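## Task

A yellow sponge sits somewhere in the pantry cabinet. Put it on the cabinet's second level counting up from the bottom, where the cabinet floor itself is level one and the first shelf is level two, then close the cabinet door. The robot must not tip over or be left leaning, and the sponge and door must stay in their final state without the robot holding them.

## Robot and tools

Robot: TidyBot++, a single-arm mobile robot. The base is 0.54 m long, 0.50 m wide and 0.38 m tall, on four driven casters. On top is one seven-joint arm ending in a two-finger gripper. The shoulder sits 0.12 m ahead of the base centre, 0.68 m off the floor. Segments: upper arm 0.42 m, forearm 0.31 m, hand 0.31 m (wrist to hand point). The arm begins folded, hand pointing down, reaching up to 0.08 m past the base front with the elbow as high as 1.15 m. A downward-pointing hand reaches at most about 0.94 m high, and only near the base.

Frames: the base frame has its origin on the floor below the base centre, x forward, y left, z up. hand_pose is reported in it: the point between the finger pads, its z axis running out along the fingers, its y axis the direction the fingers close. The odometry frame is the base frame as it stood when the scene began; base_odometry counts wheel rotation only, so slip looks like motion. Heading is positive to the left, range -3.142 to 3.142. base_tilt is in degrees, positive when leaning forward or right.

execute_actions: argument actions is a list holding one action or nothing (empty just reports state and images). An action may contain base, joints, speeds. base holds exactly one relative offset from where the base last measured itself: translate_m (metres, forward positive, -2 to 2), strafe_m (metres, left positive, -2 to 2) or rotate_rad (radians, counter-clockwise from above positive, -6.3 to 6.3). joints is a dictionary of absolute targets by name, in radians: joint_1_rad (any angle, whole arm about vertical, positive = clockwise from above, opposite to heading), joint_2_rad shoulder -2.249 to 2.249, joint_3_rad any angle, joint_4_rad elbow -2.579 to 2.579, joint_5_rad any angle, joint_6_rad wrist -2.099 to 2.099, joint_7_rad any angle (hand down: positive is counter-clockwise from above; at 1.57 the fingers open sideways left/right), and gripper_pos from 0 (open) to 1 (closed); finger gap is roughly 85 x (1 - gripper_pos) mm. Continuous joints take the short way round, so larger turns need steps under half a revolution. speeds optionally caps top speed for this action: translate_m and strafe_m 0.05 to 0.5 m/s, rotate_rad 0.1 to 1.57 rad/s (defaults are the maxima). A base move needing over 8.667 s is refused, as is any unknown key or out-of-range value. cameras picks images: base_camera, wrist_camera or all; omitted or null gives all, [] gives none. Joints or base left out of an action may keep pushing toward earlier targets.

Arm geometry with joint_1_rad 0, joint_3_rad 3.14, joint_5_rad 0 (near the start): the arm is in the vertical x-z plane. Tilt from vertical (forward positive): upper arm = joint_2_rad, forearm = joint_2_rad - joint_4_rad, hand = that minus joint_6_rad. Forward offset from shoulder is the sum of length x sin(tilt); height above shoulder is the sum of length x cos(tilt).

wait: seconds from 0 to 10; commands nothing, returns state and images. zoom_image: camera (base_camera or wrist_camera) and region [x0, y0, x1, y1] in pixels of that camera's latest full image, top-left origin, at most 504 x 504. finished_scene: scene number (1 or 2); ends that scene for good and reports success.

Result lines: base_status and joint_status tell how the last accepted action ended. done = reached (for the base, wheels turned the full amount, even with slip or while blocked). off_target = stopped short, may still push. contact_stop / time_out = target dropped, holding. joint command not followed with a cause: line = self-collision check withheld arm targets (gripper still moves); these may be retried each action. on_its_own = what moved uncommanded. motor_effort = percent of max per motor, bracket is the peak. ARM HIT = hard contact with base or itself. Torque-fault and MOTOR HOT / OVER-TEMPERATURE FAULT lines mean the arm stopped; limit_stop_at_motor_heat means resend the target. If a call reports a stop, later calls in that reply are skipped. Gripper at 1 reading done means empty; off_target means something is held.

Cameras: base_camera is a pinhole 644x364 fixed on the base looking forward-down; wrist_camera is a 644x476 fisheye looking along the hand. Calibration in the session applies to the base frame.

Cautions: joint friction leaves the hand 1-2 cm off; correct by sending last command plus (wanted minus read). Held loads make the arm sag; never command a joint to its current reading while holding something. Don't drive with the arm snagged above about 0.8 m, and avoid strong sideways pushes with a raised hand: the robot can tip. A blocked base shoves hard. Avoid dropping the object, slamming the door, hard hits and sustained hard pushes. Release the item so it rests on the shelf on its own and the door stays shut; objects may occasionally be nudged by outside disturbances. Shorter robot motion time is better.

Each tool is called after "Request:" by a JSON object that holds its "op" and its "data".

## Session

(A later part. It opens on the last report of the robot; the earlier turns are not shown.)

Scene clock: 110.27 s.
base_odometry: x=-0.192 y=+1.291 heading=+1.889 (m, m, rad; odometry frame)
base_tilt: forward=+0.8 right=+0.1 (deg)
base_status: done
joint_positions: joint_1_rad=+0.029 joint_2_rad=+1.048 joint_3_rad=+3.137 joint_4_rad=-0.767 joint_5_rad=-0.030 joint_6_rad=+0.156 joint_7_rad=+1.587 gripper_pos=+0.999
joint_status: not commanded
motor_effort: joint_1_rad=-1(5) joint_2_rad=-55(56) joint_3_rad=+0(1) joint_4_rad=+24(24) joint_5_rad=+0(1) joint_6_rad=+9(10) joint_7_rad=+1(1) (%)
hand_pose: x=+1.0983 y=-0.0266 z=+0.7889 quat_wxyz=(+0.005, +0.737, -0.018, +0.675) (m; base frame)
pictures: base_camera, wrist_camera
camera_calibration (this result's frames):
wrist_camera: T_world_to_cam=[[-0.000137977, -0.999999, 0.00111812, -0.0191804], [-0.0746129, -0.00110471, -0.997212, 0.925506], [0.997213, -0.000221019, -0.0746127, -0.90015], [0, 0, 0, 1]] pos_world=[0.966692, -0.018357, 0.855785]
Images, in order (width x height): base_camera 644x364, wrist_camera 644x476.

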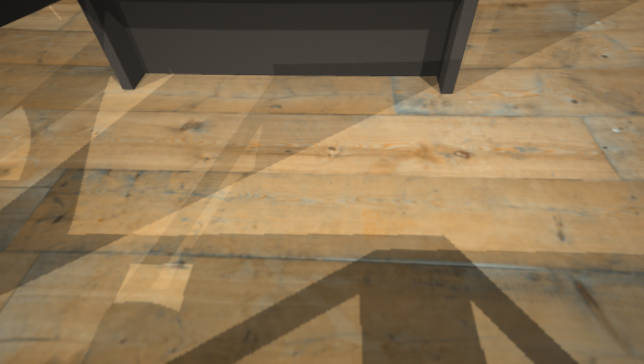

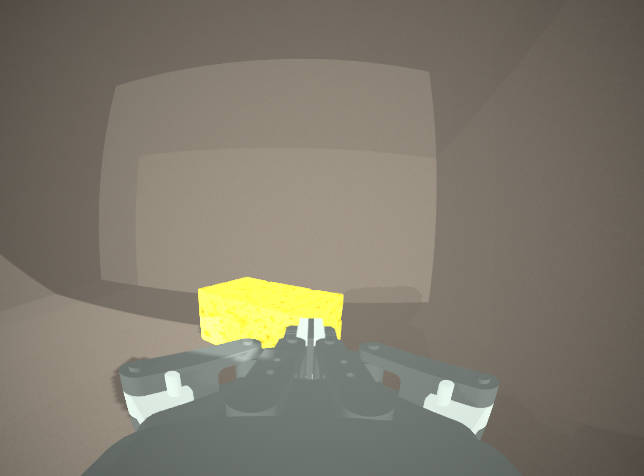

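Request:
{"op": "execute_actions", "data": {"actions": [{"base":{"translate_m":0.14},"joints":{"joint_1_rad":0.045},"speeds":{"translate_m":0.08}}]}}

Scene clock: 113.53 s.
base_odometry: x=-0.236 y=+1.424 heading=+1.889 (m, m, rad; odometry frame)
base_tilt: forward=+0.8 right=+0.1 (deg)
base_status: done
joint_positions: joint_1_rad=+0.034 joint_2_rad=+1.047 joint_3_rad=+3.137 joint_4_rad=-0.767 joint_5_rad=-0.030 joint_6_rad=+0.156 joint_7_rad=+1.587 gripper_pos=+0.999
joint_status: all done
motor_effort: joint_1_rad=-1(4) joint_2_rad=-55(57) joint_3_rad=+0(1) joint_4_rad=+23(24) joint_5_rad=+1(1) joint_6_rad=+9(10) joint_7_rad=+1(1) (%)
hand_pose: x=+1.0981 y=-0.0312 z=+0.7895 quat_wxyz=(+0.006, +0.737, -0.020, +0.676) (m; base frame)
pictures: base_camera, wrist_camera
camera_calibration (this result's frames):
wrist_camera: T_world_to_cam=[[-0.00485187, -0.999988, 0.00113392, -0.0186302], [-0.0740652, -0.000771457, -0.997253, 0.925469], [0.997242, -0.00492252, -0.0740606, -0.900529], [0, 0, 0, 1]] pos_world=[0.9665, -0.0223489, 0.856254]
Images, in order (width x height): base_camera 644x364, wrist_camera 644x476.

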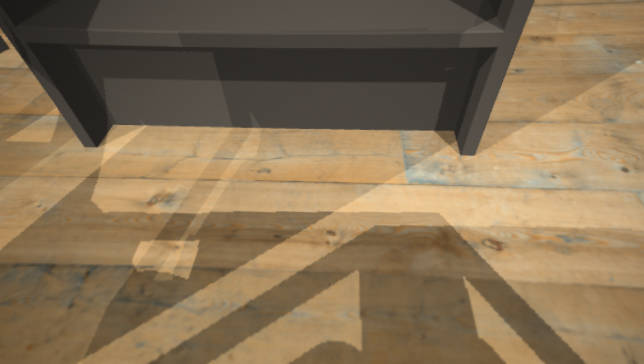

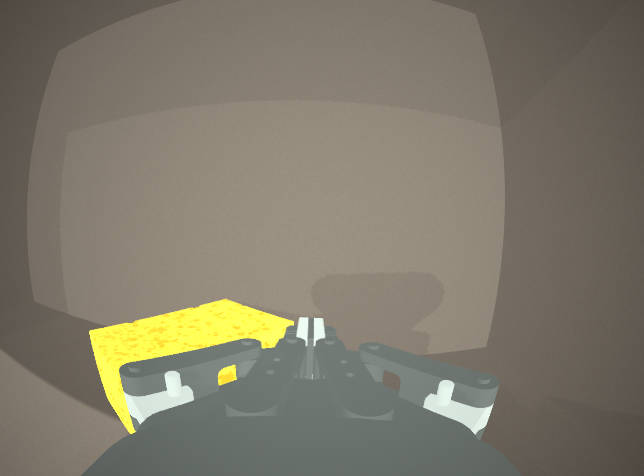

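Request:
{"op": "execute_actions", "data": {"actions": [{"base":{"translate_m":-0.2},"speeds":{"translate_m":0.15}}]}}

Scene clock: 120.23 s.
base_odometry: x=-0.173 y=+1.234 heading=+1.889 (m, m, rad; odometry frame)
base_tilt: forward=+0.8 right=+0.1 (deg)
base_status: done
joint_positions: joint_1_rad=+0.034 joint_2_rad=+1.047 joint_3_rad=+3.137 joint_4_rad=-0.767 joint_5_rad=-0.030 joint_6_rad=+0.156 joint_7_rad=+1.587 gripper_pos=+0.999
joint_status: not commanded
motor_effort: joint_1_rad=-2(3) joint_2_rad=-54(57) joint_3_rad=+0(1) joint_4_rad=+23(24) joint_5_rad=+1(1) joint_6_rad=+9(10) joint_7_rad=+1(1) (%)
hand_pose: x=+1.0981 y=-0.0313 z=+0.7900 quat_wxyz=(+0.006, +0.737, -0.020, +0.676) (m; base frame)
pictures: base_camera, wrist_camera
camera_calibration (this result's frames):
wrist_camera: T_world_to_cam=[[-0.00495575, -0.999987, 0.00114968, -0.0186287], [-0.0735148, -0.000782258, -0.997294, 0.925435], [0.997282, -0.00502686, -0.07351, -0.900909], [0, 0, 0, 1]] pos_world=[0.966401, -0.0224333, 0.856726]
Images, in order (width x height): base_camera 644x364, wrist_camera 644x476.

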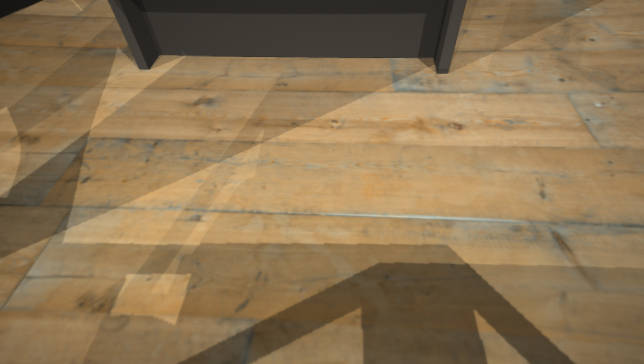

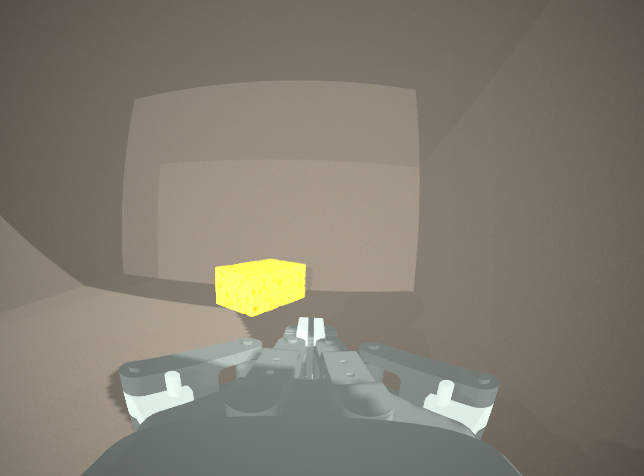

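Request:
{"op": "execute_actions", "data": {"actions": [{"joints":{"joint_1_rad":0.07}}], "cameras": []}}

Request:
{"op": "execute_actions", "data": {"actions": [{"base":{"translate_m":0.2},"speeds":{"translate_m":0.12}}]}}

Request:
{"op": "execute_actions", "data": {"actions": [{"joints":{"joint_1_rad":-0.03}}], "cameras": []}}

Request:
{"op": "execute_actions", "data": {"actions": [{"joints":{"joint_1_rad":0.03}}], "cameras": []}}

Request:
{"op": "execute_actions", "data": {"actions": [{"base":{"translate_m":-0.2},"speeds":{"translate_m":0.15}}]}}

Scene clock: 123.97 s.
base_odometry: x=-0.173 y=+1.234 heading=+1.889 (m, m, rad; odometry frame)
base_tilt: forward=+0.8 right=+0.1 (deg)
base_status: not commanded
joint_positions: joint_1_rad=+0.054 joint_2_rad=+1.047 joint_3_rad=+3.137 joint_4_rad=-0.767 joint_5_rad=-0.030 joint_6_rad=+0.156 joint_7_rad=+1.587 gripper_pos=+0.999
joint_status: all done
motor_effort: joint_1_rad=-1(1) joint_2_rad=-55(55) joint_3_rad=+0(0) joint_4_rad=+23(23) joint_5_rad=+0(0) joint_6_rad=+10(10) joint_7_rad=+1(1) (%)
hand_pose: x=+1.0972 y=-0.0512 z=+0.7900 quat_wxyz=(+0.013, +0.736, -0.027, +0.676) (m; base frame)
pictures: none
No camera images: the call's "cameras" was empty. Leave "cameras" out to get every camera's image.

Scene clock: 126.23 s.
base_odometry: x=-0.236 y=+1.425 heading=+1.889 (m, m, rad; odometry frame)
base_tilt: forward=+0.8 right=+0.1 (deg)
base_status: done
joint_positions: joint_1_rad=+0.055 joint_2_rad=+1.046 joint_3_rad=+3.137 joint_4_rad=-0.767 joint_5_rad=-0.030 joint_6_rad=+0.156 joint_7_rad=+1.587 gripper_pos=+0.999
joint_status: not commanded
motor_effort: joint_1_rad=-1(3) joint_2_rad=-55(57) joint_3_rad=+0(0) joint_4_rad=+23(24) joint_5_rad=+0(1) joint_6_rad=+10(10) joint_7_rad=+1(1) (%)
hand_pose: x=+1.0972 y=-0.0518 z=+0.7904 quat_wxyz=(+0.013, +0.736, -0.027, +0.676) (m; base frame)
pictures: base_camera, wrist_camera
camera_calibration (this result's frames):
wrist_camera: T_world_to_cam=[[-0.0258509, -0.999665, 0.00116222, -0.0161508], [-0.073085, 0.000730448, -0.997325, 0.925406], [0.996991, -0.0258667, -0.0730794, -0.901168], [0, 0, 0, 1]] pos_world=[0.965671, -0.0401315, 0.857093]
Images, in order (width x height): base_camera 644x364, wrist_camera 644x476.

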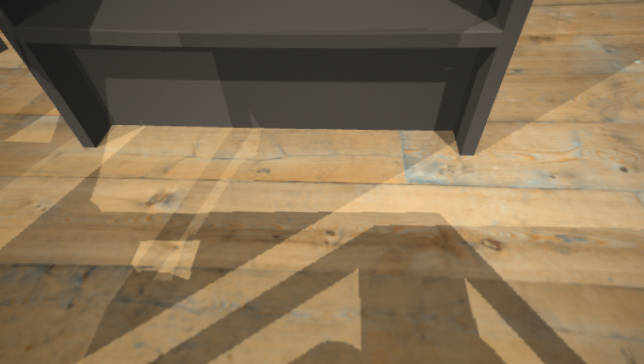

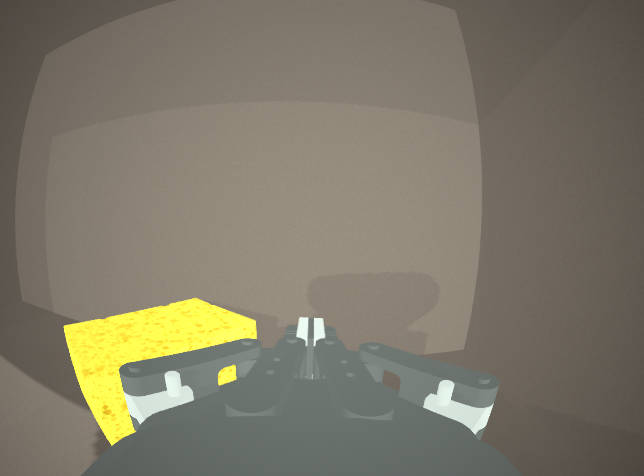

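Scene clock: 127.30 s.
base_odometry: x=-0.236 y=+1.424 heading=+1.889 (m, m, rad; odometry frame)
base_tilt: forward=+0.8 right=+0.1 (deg)
base_status: not commanded
joint_positions: joint_1_rad=-0.028 joint_2_rad=+1.046 joint_3_rad=+3.137 joint_4_rad=-0.767 joint_5_rad=-0.030 joint_6_rad=+0.156 joint_7_rad=+1.587 gripper_pos=+0.999
joint_status: all done
motor_effort: joint_1_rad=-1(6) joint_2_rad=-54(55) joint_3_rad=+0(1) joint_4_rad=+23(24) joint_5_rad=+0(0) joint_6_rad=+10(10) joint_7_rad=+1(1) (%)
hand_pose: x=+1.0981 y=+0.0293 z=+0.7904 quat_wxyz=(-0.015, +0.737, +0.003, +0.676) (m; base frame)
pictures: none
No camera images: the call's "cameras" was empty. Leave "cameras" out to get every camera's image.

Scene clock: 128.27 s.
base_odometry: x=-0.236 y=+1.424 heading=+1.889 (m, m, rad; odometry frame)
base_tilt: forward=+0.8 right=+0.1 (deg)
base_status: not commanded
joint_positions: joint_1_rad=+0.022 joint_2_rad=+1.046 joint_3_rad=+3.137 joint_4_rad=-0.767 joint_5_rad=-0.030 joint_6_rad=+0.156 joint_7_rad=+1.587 gripper_pos=+0.999
joint_status: all done
motor_effort: joint_1_rad=-1(2) joint_2_rad=-55(54) joint_3_rad=+0(1) joint_4_rad=+23(23) joint_5_rad=+1(0) joint_6_rad=+9(10) joint_7_rad=+1(1) (%)
hand_pose: x=+1.0983 y=-0.0198 z=+0.7904 quat_wxyz=(+0.002, +0.737, -0.015, +0.676) (m; base frame)
pictures: none
No camera images: the call's "cameras" was empty. Leave "cameras" out to get every camera's image.

Scene clock: 130.30 s.
base_odometry: x=-0.173 y=+1.235 heading=+1.888 (m, m, rad; odometry frame)
base_tilt: forward=+0.7 right=+0.1 (deg)
base_status: done
joint_positions: joint_1_rad=+0.022 joint_2_rad=+1.046 joint_3_rad=+3.137 joint_4_rad=-0.767 joint_5_rad=-0.030 joint_6_rad=+0.156 joint_7_rad=+1.587 gripper_pos=+0.999
joint_status: not commanded
motor_effort: joint_1_rad=-1(4) joint_2_rad=-54(57) joint_3_rad=+0(1) joint_4_rad=+23(24) joint_5_rad=+0(0) joint_6_rad=+9(10) joint_7_rad=+1(1) (%)
hand_pose: x=+1.0983 y=-0.0201 z=+0.7908 quat_wxyz=(+0.002, +0.737, -0.015, +0.676) (m; base frame)
pictures: base_camera, wrist_camera
camera_calibration (this result's frames):
wrist_camera: T_world_to_cam=[[0.00651264, -0.999978, 0.00109355, -0.0199553], [-0.0726772, -0.00156401, -0.997354, 0.925382], [0.997334, 0.00641593, -0.0726858, -0.901475], [0, 0, 0, 1]] pos_world=[0.966456, -0.0127237, 0.857431]
Images, in order (width x height): base_camera 644x364, wrist_camera 644x476.

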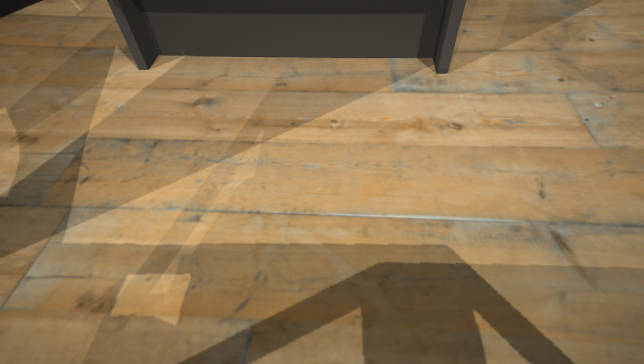

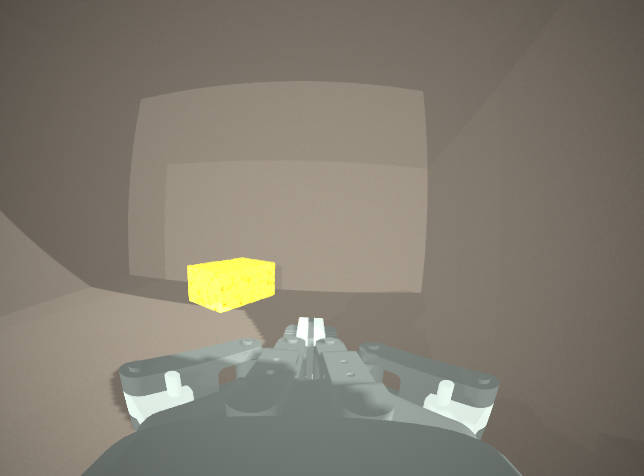

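Request:
{"op": "execute_actions", "data": {"actions": [{"base":{"strafe_m":0.1},"joints":{"gripper_pos":0},"speeds":{"strafe_m":0.15}}]}}

Scene clock: 132.70 s.
base_odometry: x=-0.268 y=+1.203 heading=+1.889 (m, m, rad; odometry frame)
base_tilt: forward=+0.8 right=+0.1 (deg)
base_status: done
joint_positions: joint_1_rad=+0.026 joint_2_rad=+1.046 joint_3_rad=+3.137 joint_4_rad=-0.767 joint_5_rad=-0.030 joint_6_rad=+0.156 joint_7_rad=+1.587 gripper_pos=+0.000
joint_status: all done
motor_effort: joint_1_rad=-1(3) joint_2_rad=-54(55) joint_3_rad=+0(1) joint_4_rad=+23(24) joint_5_rad=+1(0) joint_6_rad=+9(10) joint_7_rad=+1(1) (%)
hand_pose: x=+1.0982 y=-0.0237 z=+0.7908 quat_wxyz=(+0.004, +0.737, -0.017, +0.676) (m; base frame)
pictures: base_camera, wrist_camera
camera_calibration (this result's frames):
wrist_camera: T_world_to_cam=[[0.00284578, -0.999995, 0.00109371, -0.019519], [-0.0726821, -0.00129766, -0.997354, 0.925382], [0.997351, 0.00275875, -0.0726854, -0.901477], [0, 0, 0, 1]] pos_world=[0.966404, -0.0158312, 0.857431]
Images, in order (width x height): base_camera 644x364, wrist_camera 644x476.

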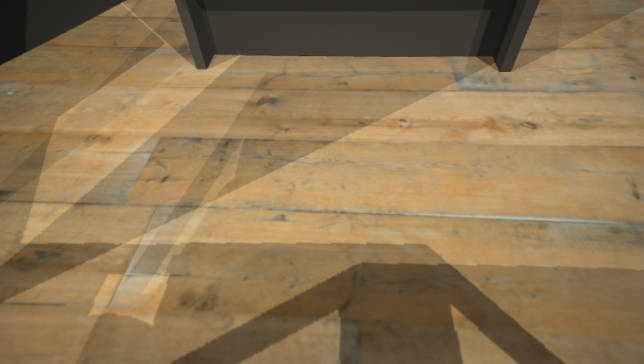

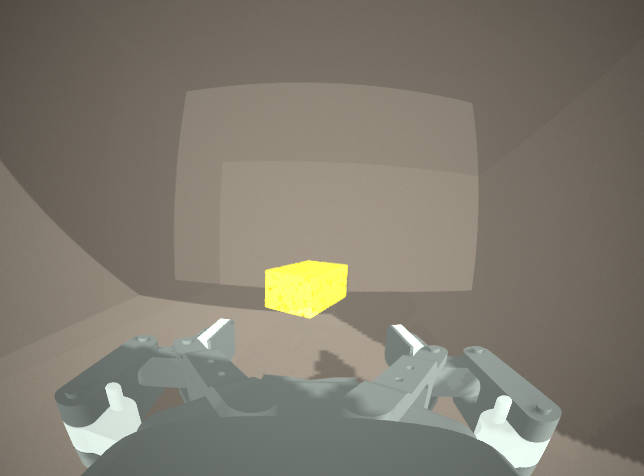

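Request:
{"op": "execute_actions", "data": {"actions": [{"joints":{"joint_1_rad":0.075,"gripper_pos":1}}], "cameras": []}}

Request:
{"op": "execute_actions", "data": {"actions": [{"base":{"translate_m":0.17},"speeds":{"translate_m":0.1}}]}}

Request:
{"op": "execute_actions", "data": {"actions": [{"base":{"translate_m":-0.17},"speeds":{"translate_m":0.15}}]}}

Scene clock: 136.57 s.
base_odometry: x=-0.268 y=+1.203 heading=+1.889 (m, m, rad; odometry frame)
base_tilt: forward=+0.8 right=+0.1 (deg)
base_status: not commanded
joint_positions: joint_1_rad=+0.064 joint_2_rad=+1.046 joint_3_rad=+3.137 joint_4_rad=-0.767 joint_5_rad=-0.030 joint_6_rad=+0.156 joint_7_rad=+1.587 gripper_pos=+0.999
joint_status: all done
motor_effort: joint_1_rad=+0(2) joint_2_rad=-54(55) joint_3_rad=+0(0) joint_4_rad=+23(23) joint_5_rad=+0(0) joint_6_rad=+10(10) joint_7_rad=+1(1) (%)
hand_pose: x=+1.0966 y=-0.0606 z=+0.7908 quat_wxyz=(+0.016, +0.736, -0.031, +0.676) (m; base frame)
pictures: none
No camera images: the call's "cameras" was empty. Leave "cameras" out to get every camera's image.

Scene clock: 138.83 s.
base_odometry: x=-0.321 y=+1.365 heading=+1.889 (m, m, rad; odometry frame)
base_tilt: forward=+0.8 right=+0.1 (deg)
base_status: done
joint_positions: joint_1_rad=+0.064 joint_2_rad=+1.046 joint_3_rad=+3.137 joint_4_rad=-0.767 joint_5_rad=-0.030 joint_6_rad=+0.156 joint_7_rad=+1.587 gripper_pos=+0.999
joint_status: not commanded
motor_effort: joint_1_rad=-1(3) joint_2_rad=-56(58) joint_3_rad=+0(1) joint_4_rad=+23(24) joint_5_rad=+0(0) joint_6_rad=+10(10) joint_7_rad=+1(1) (%)
hand_pose: x=+1.0966 y=-0.0606 z=+0.7912 quat_wxyz=(+0.016, +0.736, -0.031, +0.676) (m; base frame)
pictures: base_camera, wrist_camera
camera_calibration (this result's frames):
wrist_camera: T_world_to_cam=[[-0.0348784, -0.999391, 0.0011034, -0.0150373], [-0.0723316, 0.00142317, -0.99738, 0.925389], [0.996771, -0.0348668, -0.0723372, -0.901637], [0, 0, 0, 1]] pos_world=[0.965136, -0.0477824, 0.857759]
Images, in order (width x height): base_camera 644x364, wrist_camera 644x476.

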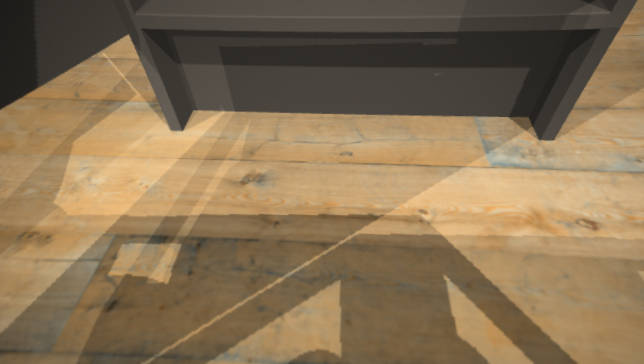

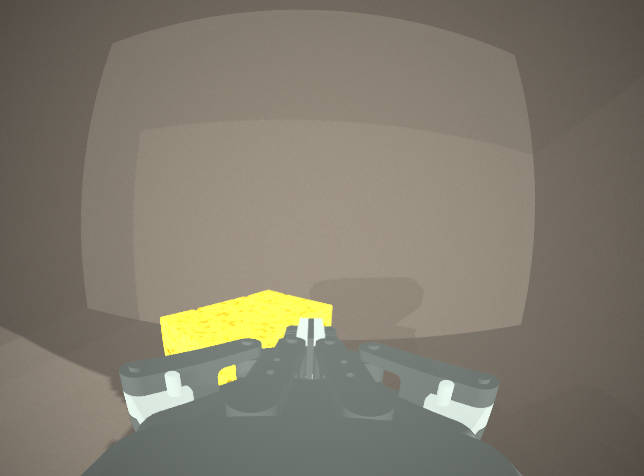

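Scene clock: 140.67 s.
base_odometry: x=-0.268 y=+1.203 heading=+1.889 (m, m, rad; odometry frame)
base_tilt: forward=+0.8 right=+0.1 (deg)
base_status: done
joint_positions: joint_1_rad=+0.065 joint_2_rad=+1.045 joint_3_rad=+3.137 joint_4_rad=-0.767 joint_5_rad=-0.030 joint_6_rad=+0.156 joint_7_rad=+1.587 gripper_pos=+0.999
joint_status: not commanded
motor_effort: joint_1_rad=-2(3) joint_2_rad=-54(58) joint_3_rad=+0(1) joint_4_rad=+23(24) joint_5_rad=+1(0) joint_6_rad=+9(10) joint_7_rad=+1(1) (%)
hand_pose: x=+1.0965 y=-0.0618 z=+0.7914 quat_wxyz=(+0.017, +0.736, -0.031, +0.676) (m; base frame)
pictures: base_camera, wrist_camera
camera_calibration (this result's frames):
wrist_camera: T_world_to_cam=[[-0.0361167, -0.999347, 0.0011103, -0.0148947], [-0.0720946, 0.0014974, -0.997397, 0.925373], [0.996744, -0.0361028, -0.0721016, -0.901794], [0, 0, 0, 1]] pos_world=[0.965034, -0.0488279, 0.857959]
Images, in order (width x height): base_camera 644x364, wrist_camera 644x476.

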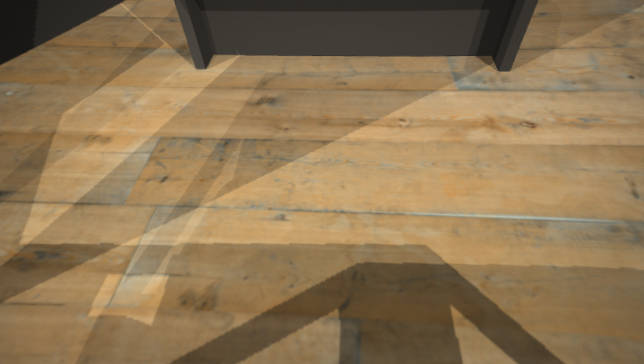

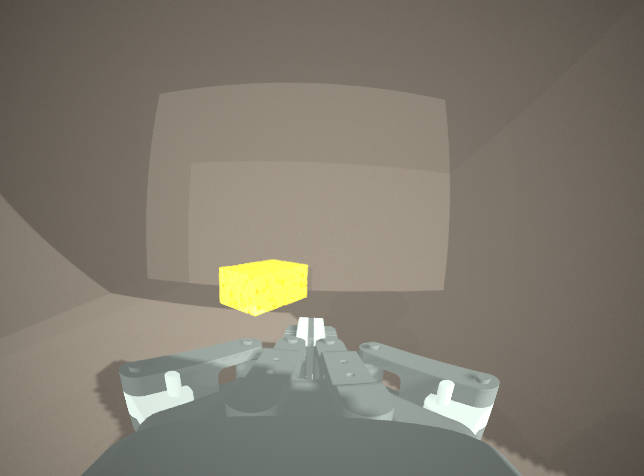

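Request:
{"op": "execute_actions", "data": {"actions": [{"joints":{"joint_1_rad":0.04,"joint_6_rad":0.08}}], "cameras": []}}

Request:
{"op": "execute_actions", "data": {"actions": [{"base":{"translate_m":0.2},"speeds":{"translate_m":0.1}}]}}

Request:
{"op": "execute_actions", "data": {"actions": [{"base":{"translate_m":-0.18},"speeds":{"translate_m":0.15}}]}}

Scene clock: 143.30 s.
base_odometry: x=-0.268 y=+1.203 heading=+1.889 (m, m, rad; odometry frame)
base_tilt: forward=+0.8 right=+0.1 (deg)
base_status: not commanded
joint_positions: joint_1_rad=+0.053 joint_2_rad=+1.045 joint_3_rad=+3.137 joint_4_rad=-0.767 joint_5_rad=-0.030 joint_6_rad=+0.120 joint_7_rad=+1.587 gripper_pos=+0.999
joint_status: all done
motor_effort: joint_1_rad=-1(3) joint_2_rad=-54(55) joint_3_rad=+0(1) joint_4_rad=+23(24) joint_5_rad=+0(1) joint_6_rad=+9(9) joint_7_rad=+1(1) (%)
hand_pose: x=+1.0960 y=-0.0501 z=+0.7800 quat_wxyz=(+0.012, +0.748, -0.027, +0.663) (m; base frame)
pictures: none
No camera images: the call's "cameras" was empty. Leave "cameras" out to get every camera's image.

Scene clock: 146.00 s.
base_odometry: x=-0.331 y=+1.393 heading=+1.889 (m, m, rad; odometry frame)
base_tilt: forward=+0.8 right=+0.1 (deg)
base_status: done
joint_positions: joint_1_rad=+0.049 joint_2_rad=+1.040 joint_3_rad=+3.137 joint_4_rad=-0.766 joint_5_rad=-0.030 joint_6_rad=+0.117 joint_7_rad=+1.587 gripper_pos=+0.999
joint_status: not commanded
motor_effort: joint_1_rad=-1(11) joint_2_rad=-54(56) joint_3_rad=+0(4) joint_4_rad=+24(29) joint_5_rad=+0(2) joint_6_rad=+9(11) joint_7_rad=+1(1) (%)
hand_pose: x=+1.0955 y=-0.0463 z=+0.7849 quat_wxyz=(+0.011, +0.747, -0.025, +0.664) (m; base frame)
pictures: base_camera, wrist_camera
camera_calibration (this result's frames):
wrist_camera: T_world_to_cam=[[-0.0194365, -0.999811, 0.000182297, -0.0169555], [-0.105416, 0.00186799, -0.994426, 0.952939], [0.994238, -0.0193473, -0.105432, -0.871062], [0, 0, 0, 1]] pos_world=[0.966169, -0.0355851, 0.855793]
Images, in order (width x height): base_camera 644x364, wrist_camera 644x476.

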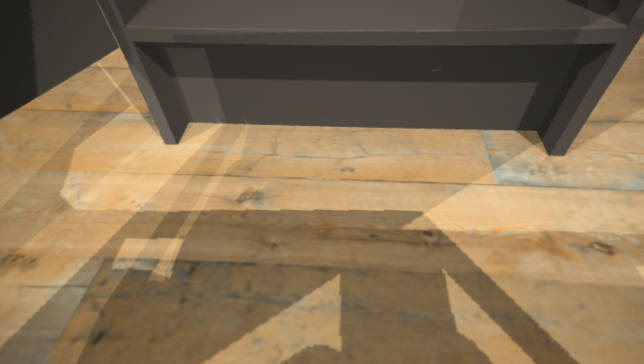

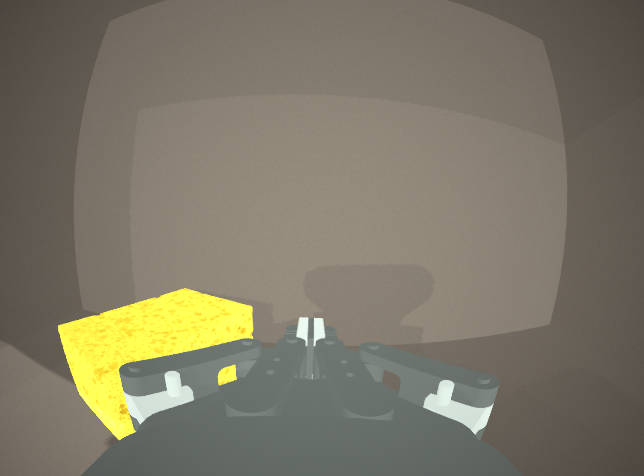

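Scene clock: 147.90 s.
base_odometry: x=-0.275 y=+1.222 heading=+1.889 (m, m, rad; odometry frame)
base_tilt: forward=+0.8 right=+0.1 (deg)
base_status: done
joint_positions: joint_1_rad=+0.049 joint_2_rad=+1.040 joint_3_rad=+3.137 joint_4_rad=-0.766 joint_5_rad=-0.030 joint_6_rad=+0.117 joint_7_rad=+1.587 gripper_pos=+0.999
joint_status: not commanded
motor_effort: joint_1_rad=-1(2) joint_2_rad=-54(57) joint_3_rad=+0(1) joint_4_rad=+23(25) joint_5_rad=+0(0) joint_6_rad=+9(10) joint_7_rad=+1(1) (%)
hand_pose: x=+1.0955 y=-0.0459 z=+0.7849 quat_wxyz=(+0.011, +0.747, -0.025, +0.664) (m; base frame)
pictures: base_camera, wrist_camera
camera_calibration (this result's frames):
wrist_camera: T_world_to_cam=[[-0.0190766, -0.999818, 0.000181369, -0.0169982], [-0.105445, 0.0018315, -0.994423, 0.95296], [0.994242, -0.0189894, -0.10546, -0.871037], [0, 0, 0, 1]] pos_world=[0.966182, -0.0352809, 0.85579]
Images, in order (width x height): base_camera 644x364, wrist_camera 644x476.

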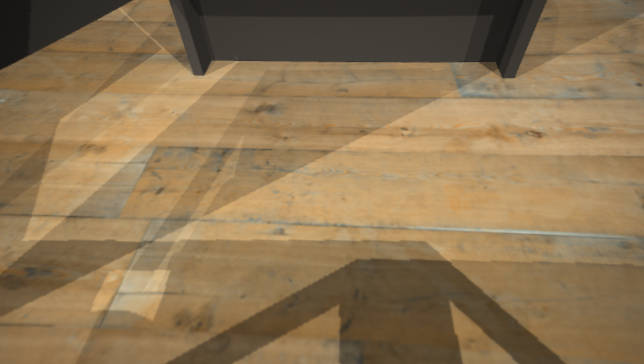

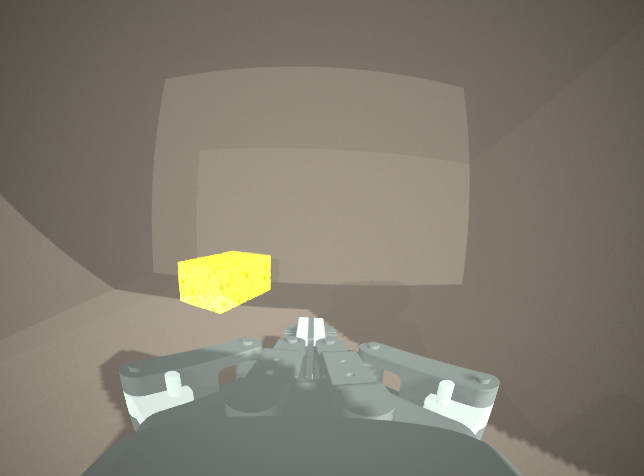

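Request:
{"op": "execute_actions", "data": {"actions": [{"base":{"strafe_m":0.11},"joints":{"gripper_pos":0},"speeds":{"strafe_m":0.15}}]}}

Request:
{"op": "execute_actions", "data": {"actions": [{"base":{"translate_m":0.1},"speeds":{"translate_m":0.1}}]}}

Scene clock: 151.70 s.
base_odometry: x=-0.379 y=+1.187 heading=+1.890 (m, m, rad; odometry frame)
base_tilt: forward=+0.8 right=+0.1 (deg)
base_status: done
joint_positions: joint_1_rad=+0.039 joint_2_rad=+1.040 joint_3_rad=+3.137 joint_4_rad=-0.766 joint_5_rad=-0.030 joint_6_rad=+0.117 joint_7_rad=+1.587 gripper_pos=+0.000
joint_status: all done
motor_effort: joint_1_rad=-1(7) joint_2_rad=-54(55) joint_3_rad=+0(2) joint_4_rad=+23(24) joint_5_rad=+0(1) joint_6_rad=+9(10) joint_7_rad=+1(1) (%)
hand_pose: x=+1.0959 y=-0.0364 z=+0.7849 quat_wxyz=(+0.008, +0.747, -0.022, +0.664) (m; base frame)
pictures: base_camera, wrist_camera
camera_calibration (this result's frames):
wrist_camera: T_world_to_cam=[[-0.00931867, -0.999957, 0.000181384, -0.0181594], [-0.105458, 0.000802391, -0.994423, 0.952963], [0.99438, -0.00928583, -0.105461, -0.871053], [0, 0, 0, 1]] pos_world=[0.966486, -0.0270117, 0.855789]
Images, in order (width x height): base_camera 644x364, wrist_camera 644x476.

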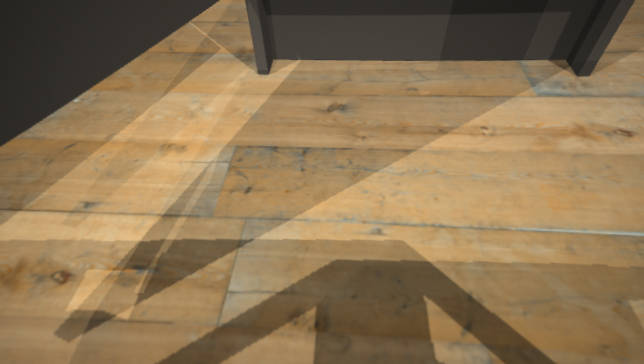

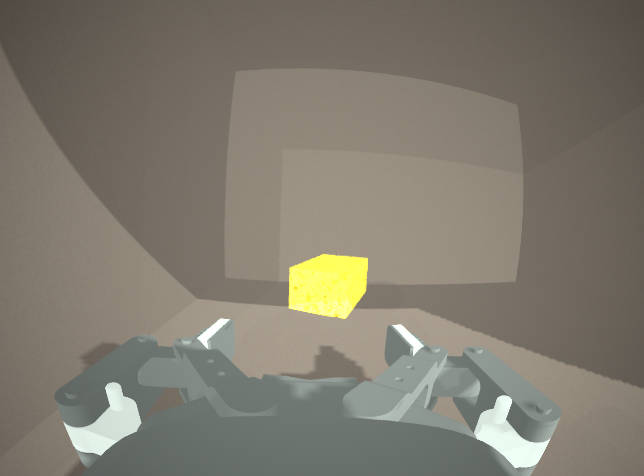

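Scene clock: 153.27 s.
base_odometry: x=-0.411 y=+1.282 heading=+1.890 (m, m, rad; odometry frame)
base_tilt: forward=+0.8 right=+0.1 (deg)
base_status: done
joint_positions: joint_1_rad=+0.039 joint_2_rad=+1.040 joint_3_rad=+3.137 joint_4_rad=-0.766 joint_5_rad=-0.030 joint_6_rad=+0.117 joint_7_rad=+1.587 gripper_pos=+0.000
joint_status: not commanded
motor_effort: joint_1_rad=+0(2) joint_2_rad=-55(57) joint_3_rad=+0(0) joint_4_rad=+24(25) joint_5_rad=+0(0) joint_6_rad=+9(10) joint_7_rad=+1(1) (%)
hand_pose: x=+1.0959 y=-0.0364 z=+0.7849 quat_wxyz=(+0.008, +0.747, -0.022, +0.664) (m; base frame)
pictures: base_camera, wrist_camera
camera_calibration (this result's frames):
wrist_camera: T_world_to_cam=[[-0.00931517, -0.999957, 0.000181588, -0.0181618], [-0.105438, 0.000801634, -0.994426, 0.953027], [0.994382, -0.00928239, -0.105441, -0.871045], [0, 0, 0, 1]] pos_world=[0.966468, -0.0270103, 0.855874]
Images, in order (width x height): base_camera 644x364, wrist_camera 644x476.

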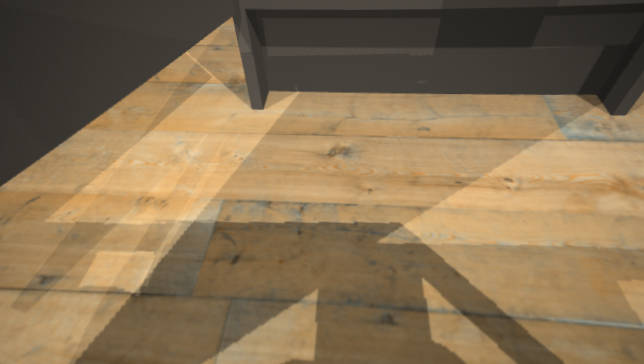

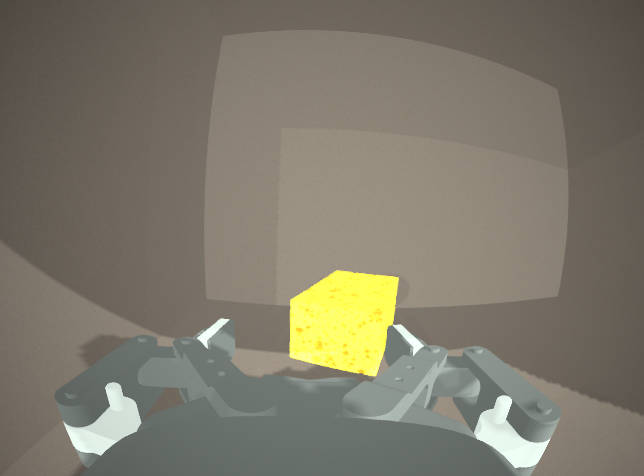

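Request:
{"op": "execute_actions", "data": {"actions": [{"joints":{"joint_1_rad":0.08}}], "cameras": []}}

Request:
{"op": "execute_actions", "data": {"actions": [{"base":{"translate_m":0.08},"speeds":{"translate_m":0.08}}]}}

Request:
{"op": "execute_actions", "data": {"actions": [{"joints":{"gripper_pos":0.45}}]}}

Scene clock: 155.90 s.
base_odometry: x=-0.411 y=+1.282 heading=+1.890 (m, m, rad; odometry frame)
base_tilt: forward=+0.8 right=+0.1 (deg)
base_status: not commanded
joint_positions: joint_1_rad=+0.067 joint_2_rad=+1.040 joint_3_rad=+3.137 joint_4_rad=-0.766 joint_5_rad=-0.030 joint_6_rad=+0.117 joint_7_rad=+1.587 gripper_pos=+0.000
joint_status: all done
motor_effort: joint_1_rad=-2(3) joint_2_rad=-54(54) joint_3_rad=+0(0) joint_4_rad=+23(23) joint_5_rad=+0(0) joint_6_rad=+10(9) joint_7_rad=+1(1) (%)
hand_pose: x=+1.0945 y=-0.0635 z=+0.7849 quat_wxyz=(+0.017, +0.747, -0.032, +0.664) (m; base frame)
pictures: none
No camera images: the call's "cameras" was empty. Leave "cameras" out to get every camera's image.

Scene clock: 157.43 s.
base_odometry: x=-0.436 y=+1.358 heading=+1.890 (m, m, rad; odometry frame)
base_tilt: forward=+0.8 right=+0.1 (deg)
base_status: done
joint_positions: joint_1_rad=+0.067 joint_2_rad=+1.040 joint_3_rad=+3.137 joint_4_rad=-0.766 joint_5_rad=-0.030 joint_6_rad=+0.117 joint_7_rad=+1.587 gripper_pos=+0.000
joint_status: not commanded
motor_effort: joint_1_rad=-1(3) joint_2_rad=-55(57) joint_3_rad=+0(1) joint_4_rad=+23(24) joint_5_rad=+0(0) joint_6_rad=+9(10) joint_7_rad=+1(1) (%)
hand_pose: x=+1.0945 y=-0.0638 z=+0.7850 quat_wxyz=(+0.017, +0.747, -0.032, +0.664) (m; base frame)
pictures: base_camera, wrist_camera
camera_calibration (this result's frames):
wrist_camera: T_world_to_cam=[[-0.0373711, -0.999301, 0.000181755, -0.0148232], [-0.10536, 0.00375929, -0.994427, 0.95302], [0.993732, -0.037182, -0.105427, -0.870977], [0, 0, 0, 1]] pos_world=[0.965374, -0.0507802, 0.855888]
Images, in order (width x height): base_camera 644x364, wrist_camera 644x476.

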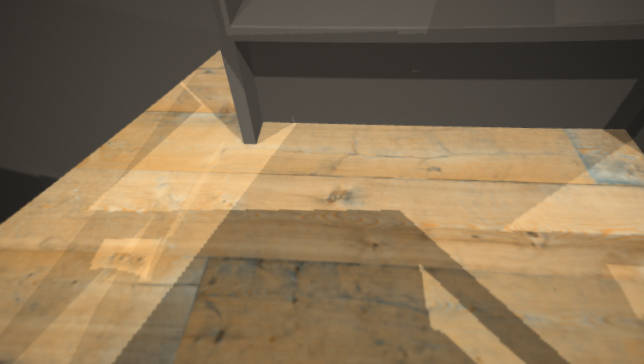

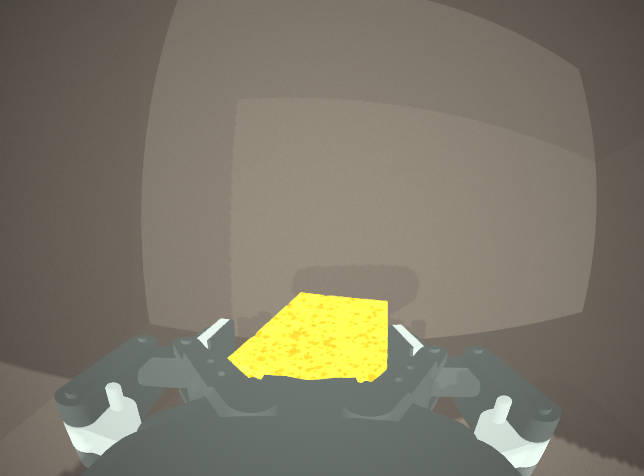

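Scene clock: 158.23 s.
base_odometry: x=-0.436 y=+1.358 heading=+1.890 (m, m, rad; odometry frame)
base_tilt: forward=+0.8 right=+0.1 (deg)
base_status: not commanded
joint_positions: joint_1_rad=+0.067 joint_2_rad=+1.039 joint_3_rad=+3.137 joint_4_rad=-0.766 joint_5_rad=-0.030 joint_6_rad=+0.117 joint_7_rad=+1.587 gripper_pos=+0.371
joint_status: gripper_pos off_target (ended at +0.371, target +0.450)
motor_effort: joint_1_rad=+0(1) joint_2_rad=-53(55) joint_3_rad=+0(0) joint_4_rad=+23(23) joint_5_rad=+0(1) joint_6_rad=+9(10) joint_7_rad=+1(1) (%)
hand_pose: x=+1.0945 y=-0.0638 z=+0.7851 quat_wxyz=(+0.017, +0.747, -0.032, +0.664) (m; base frame)
pictures: base_camera, wrist_camera
camera_calibration (this result's frames):
wrist_camera: T_world_to_cam=[[-0.0373712, -0.999301, 0.000185067, -0.0148255], [-0.105254, 0.00375205, -0.994438, 0.953015], [0.993743, -0.0371828, -0.105321, -0.871051], [0, 0, 0, 1]] pos_world=[0.965355, -0.050779, 0.855978]
Images, in order (width x height): base_camera 644x364, wrist_camera 644x476.

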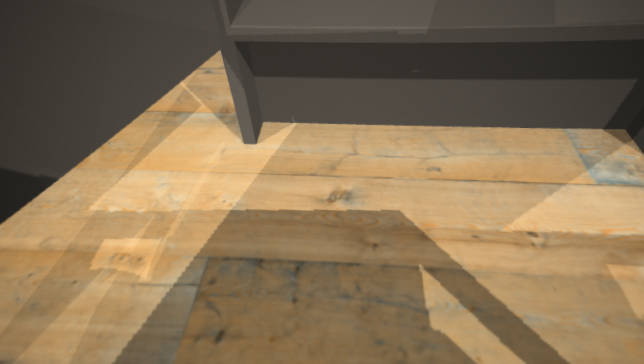

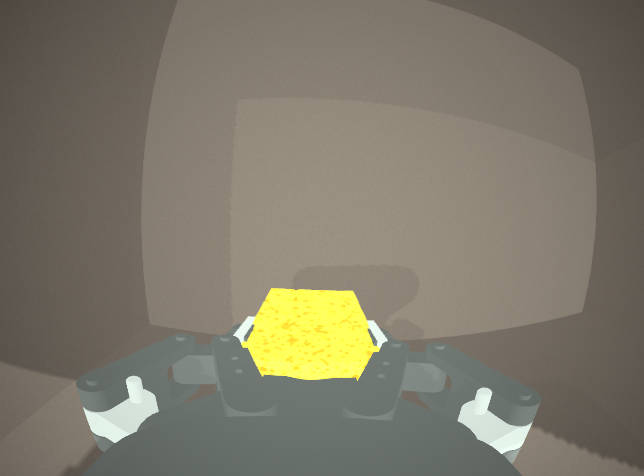

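Request:
{"op": "execute_actions", "data": {"actions": [{"joints":{"joint_2_rad":1.0}}], "cameras": []}}

Request:
{"op": "execute_actions", "data": {"actions": [{"base":{"translate_m":-0.7},"speeds":{"translate_m":0.3}}], "cameras": []}}

Request:
{"op": "execute_actions", "data": {"actions": [{"joints":{"joint_1_rad":0.0,"joint_2_rad":1.68,"joint_4_rad":-0.3,"joint_6_rad":0.48}}]}}

Scene clock: 160.97 s.
base_odometry: x=-0.436 y=+1.358 heading=+1.890 (m, m, rad; odometry frame)
base_tilt: forward=+0.8 right=+0.1 (deg)
base_status: not commanded
joint_positions: joint_1_rad=+0.067 joint_2_rad=+1.024 joint_3_rad=+3.137 joint_4_rad=-0.766 joint_5_rad=-0.030 joint_6_rad=+0.117 joint_7_rad=+1.587 gripper_pos=+0.371
joint_status: all done
motor_effort: joint_1_rad=-1(0) joint_2_rad=-55(57) joint_3_rad=+0(0) joint_4_rad=+24(25) joint_5_rad=+1(0) joint_6_rad=+10(10) joint_7_rad=+1(1) (%)
hand_pose: x=+1.0927 y=-0.0637 z=+0.8005 quat_wxyz=(+0.017, +0.742, -0.032, +0.670) (m; base frame)
pictures: none
No camera images: the call's "cameras" was empty. Leave "cameras" out to get every camera's image.

Scene clock: 164.33 s.
base_odometry: x=-0.216 y=+0.693 heading=+1.890 (m, m, rad; odometry frame)
base_tilt: forward=+0.8 right=+0.1 (deg)
base_status: done
joint_positions: joint_1_rad=+0.071 joint_2_rad=+1.020 joint_3_rad=+3.137 joint_4_rad=-0.766 joint_5_rad=-0.030 joint_6_rad=+0.117 joint_7_rad=+1.587 gripper_pos=+0.371
joint_status: not commanded
motor_effort: joint_1_rad=-1(7) joint_2_rad=-53(57) joint_3_rad=+0(1) joint_4_rad=+23(25) joint_5_rad=+0(0) joint_6_rad=+10(10) joint_7_rad=+1(1) (%)
hand_pose: x=+1.0920 y=-0.0675 z=+0.8042 quat_wxyz=(+0.018, +0.740, -0.033, +0.671) (m; base frame)
pictures: none
No camera images: the call's "cameras" was empty. Leave "cameras" out to get every camera's image.

Scene clock: 166.50 s.
base_odometry: x=-0.216 y=+0.693 heading=+1.890 (m, m, rad; odometry frame)
base_tilt: forward=+0.8 right=+0.1 (deg)
base_status: not commanded
joint_positions: joint_1_rad=+0.017 joint_2_rad=+1.681 joint_3_rad=+3.137 joint_4_rad=-0.324 joint_5_rad=-0.030 joint_6_rad=+0.438 joint_7_rad=+1.587 gripper_pos=+0.371
joint_status: all done
motor_effort: joint_1_rad=-1(2) joint_2_rad=-58(64) joint_3_rad=+0(0) joint_4_rad=+22(25) joint_5_rad=+0(1) joint_6_rad=+9(10) joint_7_rad=+1(1) (%)
hand_pose: x=+1.1336 y=-0.0195 z=+0.5051 quat_wxyz=(+0.005, +0.705, -0.016, +0.709) (m; base frame)
pictures: base_camera, wrist_camera
camera_calibration (this result's frames):
wrist_camera: T_world_to_cam=[[0.000358319, -0.999985, 0.0054254, -0.0144975], [0.0169526, -0.00541855, -0.999842, 0.542558], [0.999856, 0.000450237, 0.0169504, -1.00573], [0, 0, 0, 1]] pos_world=[0.996395, -0.0111046, 0.559598]
Images, in order (width x height): base_camera 644x364, wrist_camera 644x476.

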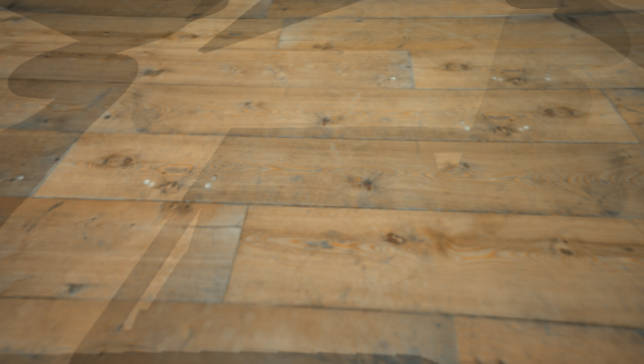

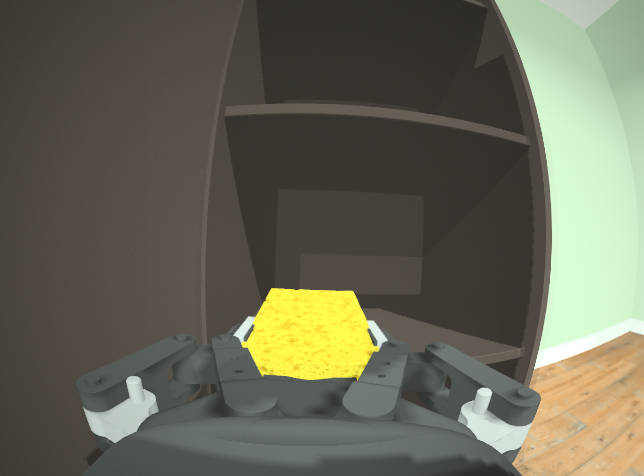

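Request:
{"op": "execute_actions", "data": {"actions": [{"joints":{"joint_1_rad":-0.12,"joint_6_rad":0.3}}]}}

Scene clock: 169.40 s.
base_odometry: x=-0.216 y=+0.693 heading=+1.890 (m, m, rad; odometry frame)
base_tilt: forward=+0.8 right=+0.1 (deg)
base_status: not commanded
joint_positions: joint_1_rad=-0.121 joint_2_rad=+1.681 joint_3_rad=+3.137 joint_4_rad=-0.322 joint_5_rad=-0.030 joint_6_rad=+0.336 joint_7_rad=+1.587 gripper_pos=+0.371
joint_status: all done
motor_effort: joint_1_rad=-2(4) joint_2_rad=-58(60) joint_3_rad=+0(1) joint_4_rad=+22(23) joint_5_rad=+0(3) joint_6_rad=+10(10) joint_7_rad=+1(1) (%)
hand_pose: x=+1.1253 y=+0.1212 z=+0.4744 quat_wxyz=(-0.043, +0.739, +0.035, +0.671) (m; base frame)
pictures: base_camera, wrist_camera
camera_calibration (this result's frames):
wrist_camera: T_world_to_cam=[[0.141582, -0.989924, 0.00216996, -0.0322272], [-0.0819169, -0.0139004, -0.996542, 0.623488], [0.986531, 0.140914, -0.0830595, -0.95156], [0, 0, 0, 1]] pos_world=[0.994381, 0.110853, 0.542366]
Images, in order (width x height): base_camera 644x364, wrist_camera 644x476.

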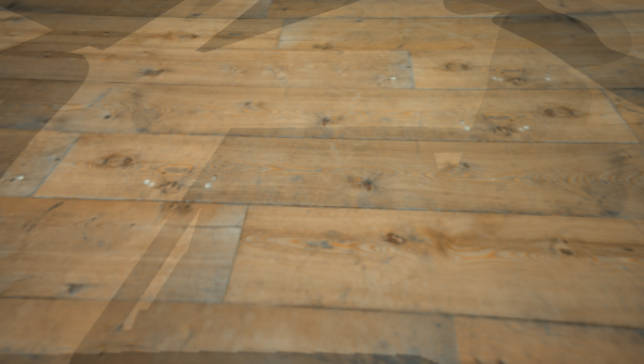

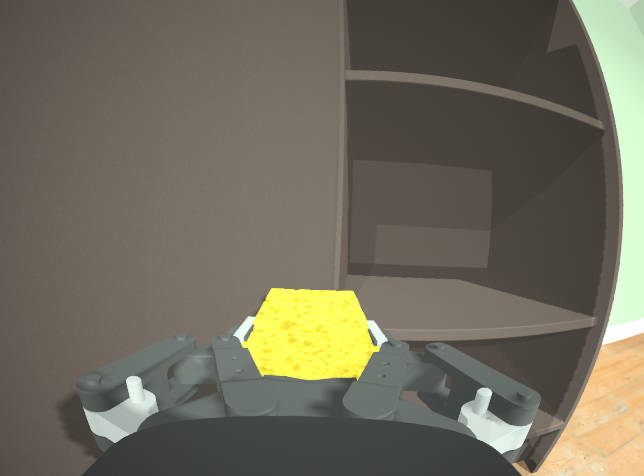

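Request:
{"op": "execute_actions", "data": {"actions": [{"joints":{"joint_1_rad":0.06,"joint_2_rad":1.71,"joint_6_rad":0.5}}], "cameras": []}}

Request:
{"op": "execute_actions", "data": {"actions": [{"base":{"translate_m":0.2},"speeds":{"translate_m":0.2}}]}}

Scene clock: 175.53 s.
base_odometry: x=-0.216 y=+0.693 heading=+1.890 (m, m, rad; odometry frame)
base_tilt: forward=+0.8 right=+0.1 (deg)
base_status: not commanded
joint_positions: joint_1_rad=+0.067 joint_2_rad=+1.687 joint_3_rad=+3.137 joint_4_rad=-0.322 joint_5_rad=-0.030 joint_6_rad=+0.460 joint_7_rad=+1.587 gripper_pos=+0.371
joint_status: all done
motor_effort: joint_1_rad=+0(9) joint_2_rad=-58(60) joint_3_rad=+0(1) joint_4_rad=+22(23) joint_5_rad=+0(0) joint_6_rad=+10(10) joint_7_rad=+1(1) (%)
hand_pose: x=+1.1304 y=-0.0701 z=+0.5069 quat_wxyz=(+0.023, +0.698, -0.034, +0.715) (m; base frame)
pictures: none
No camera images: the call's "cameras" was empty. Leave "cameras" out to get every camera's image.

Scene clock: 177.33 s.
base_odometry: x=-0.279 y=+0.883 heading=+1.891 (m, m, rad; odometry frame)
base_tilt: forward=+0.8 right=+0.1 (deg)
base_status: done
joint_positions: joint_1_rad=+0.067 joint_2_rad=+1.689 joint_3_rad=+3.137 joint_4_rad=-0.322 joint_5_rad=-0.030 joint_6_rad=+0.460 joint_7_rad=+1.587 gripper_pos=+0.371
joint_status: not commanded
motor_effort: joint_1_rad=-2(2) joint_2_rad=-58(61) joint_3_rad=+0(0) joint_4_rad=+22(23) joint_5_rad=+0(1) joint_6_rad=+9(10) joint_7_rad=+1(1) (%)
hand_pose: x=+1.1300 y=-0.0701 z=+0.5046 quat_wxyz=(+0.023, +0.699, -0.034, +0.714) (m; base frame)
pictures: base_camera, wrist_camera
camera_calibration (this result's frames):
wrist_camera: T_world_to_cam=[[-0.0501974, -0.998721, 0.00599175, -0.00814058], [0.0323501, -0.00762208, -0.999448, 0.524057], [0.998215, -0.0499758, 0.0326914, -1.01172], [0, 0, 0, 1]] pos_world=[0.992557, -0.0546975, 0.556891]
Images, in order (width x height): base_camera 644x364, wrist_camera 644x476.

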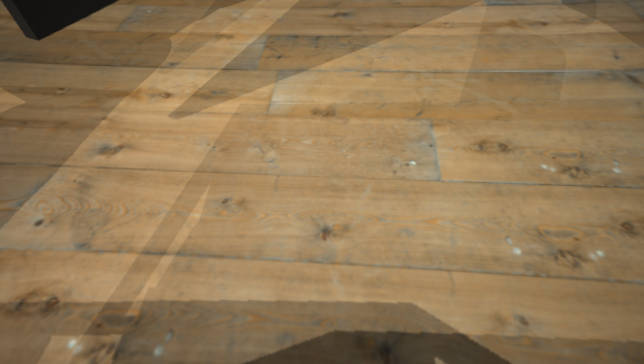

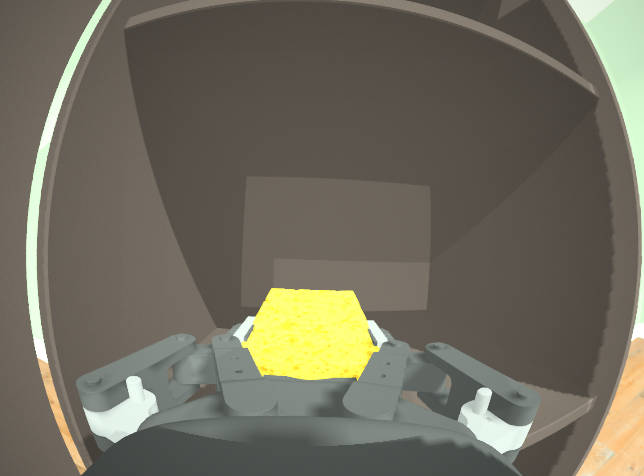

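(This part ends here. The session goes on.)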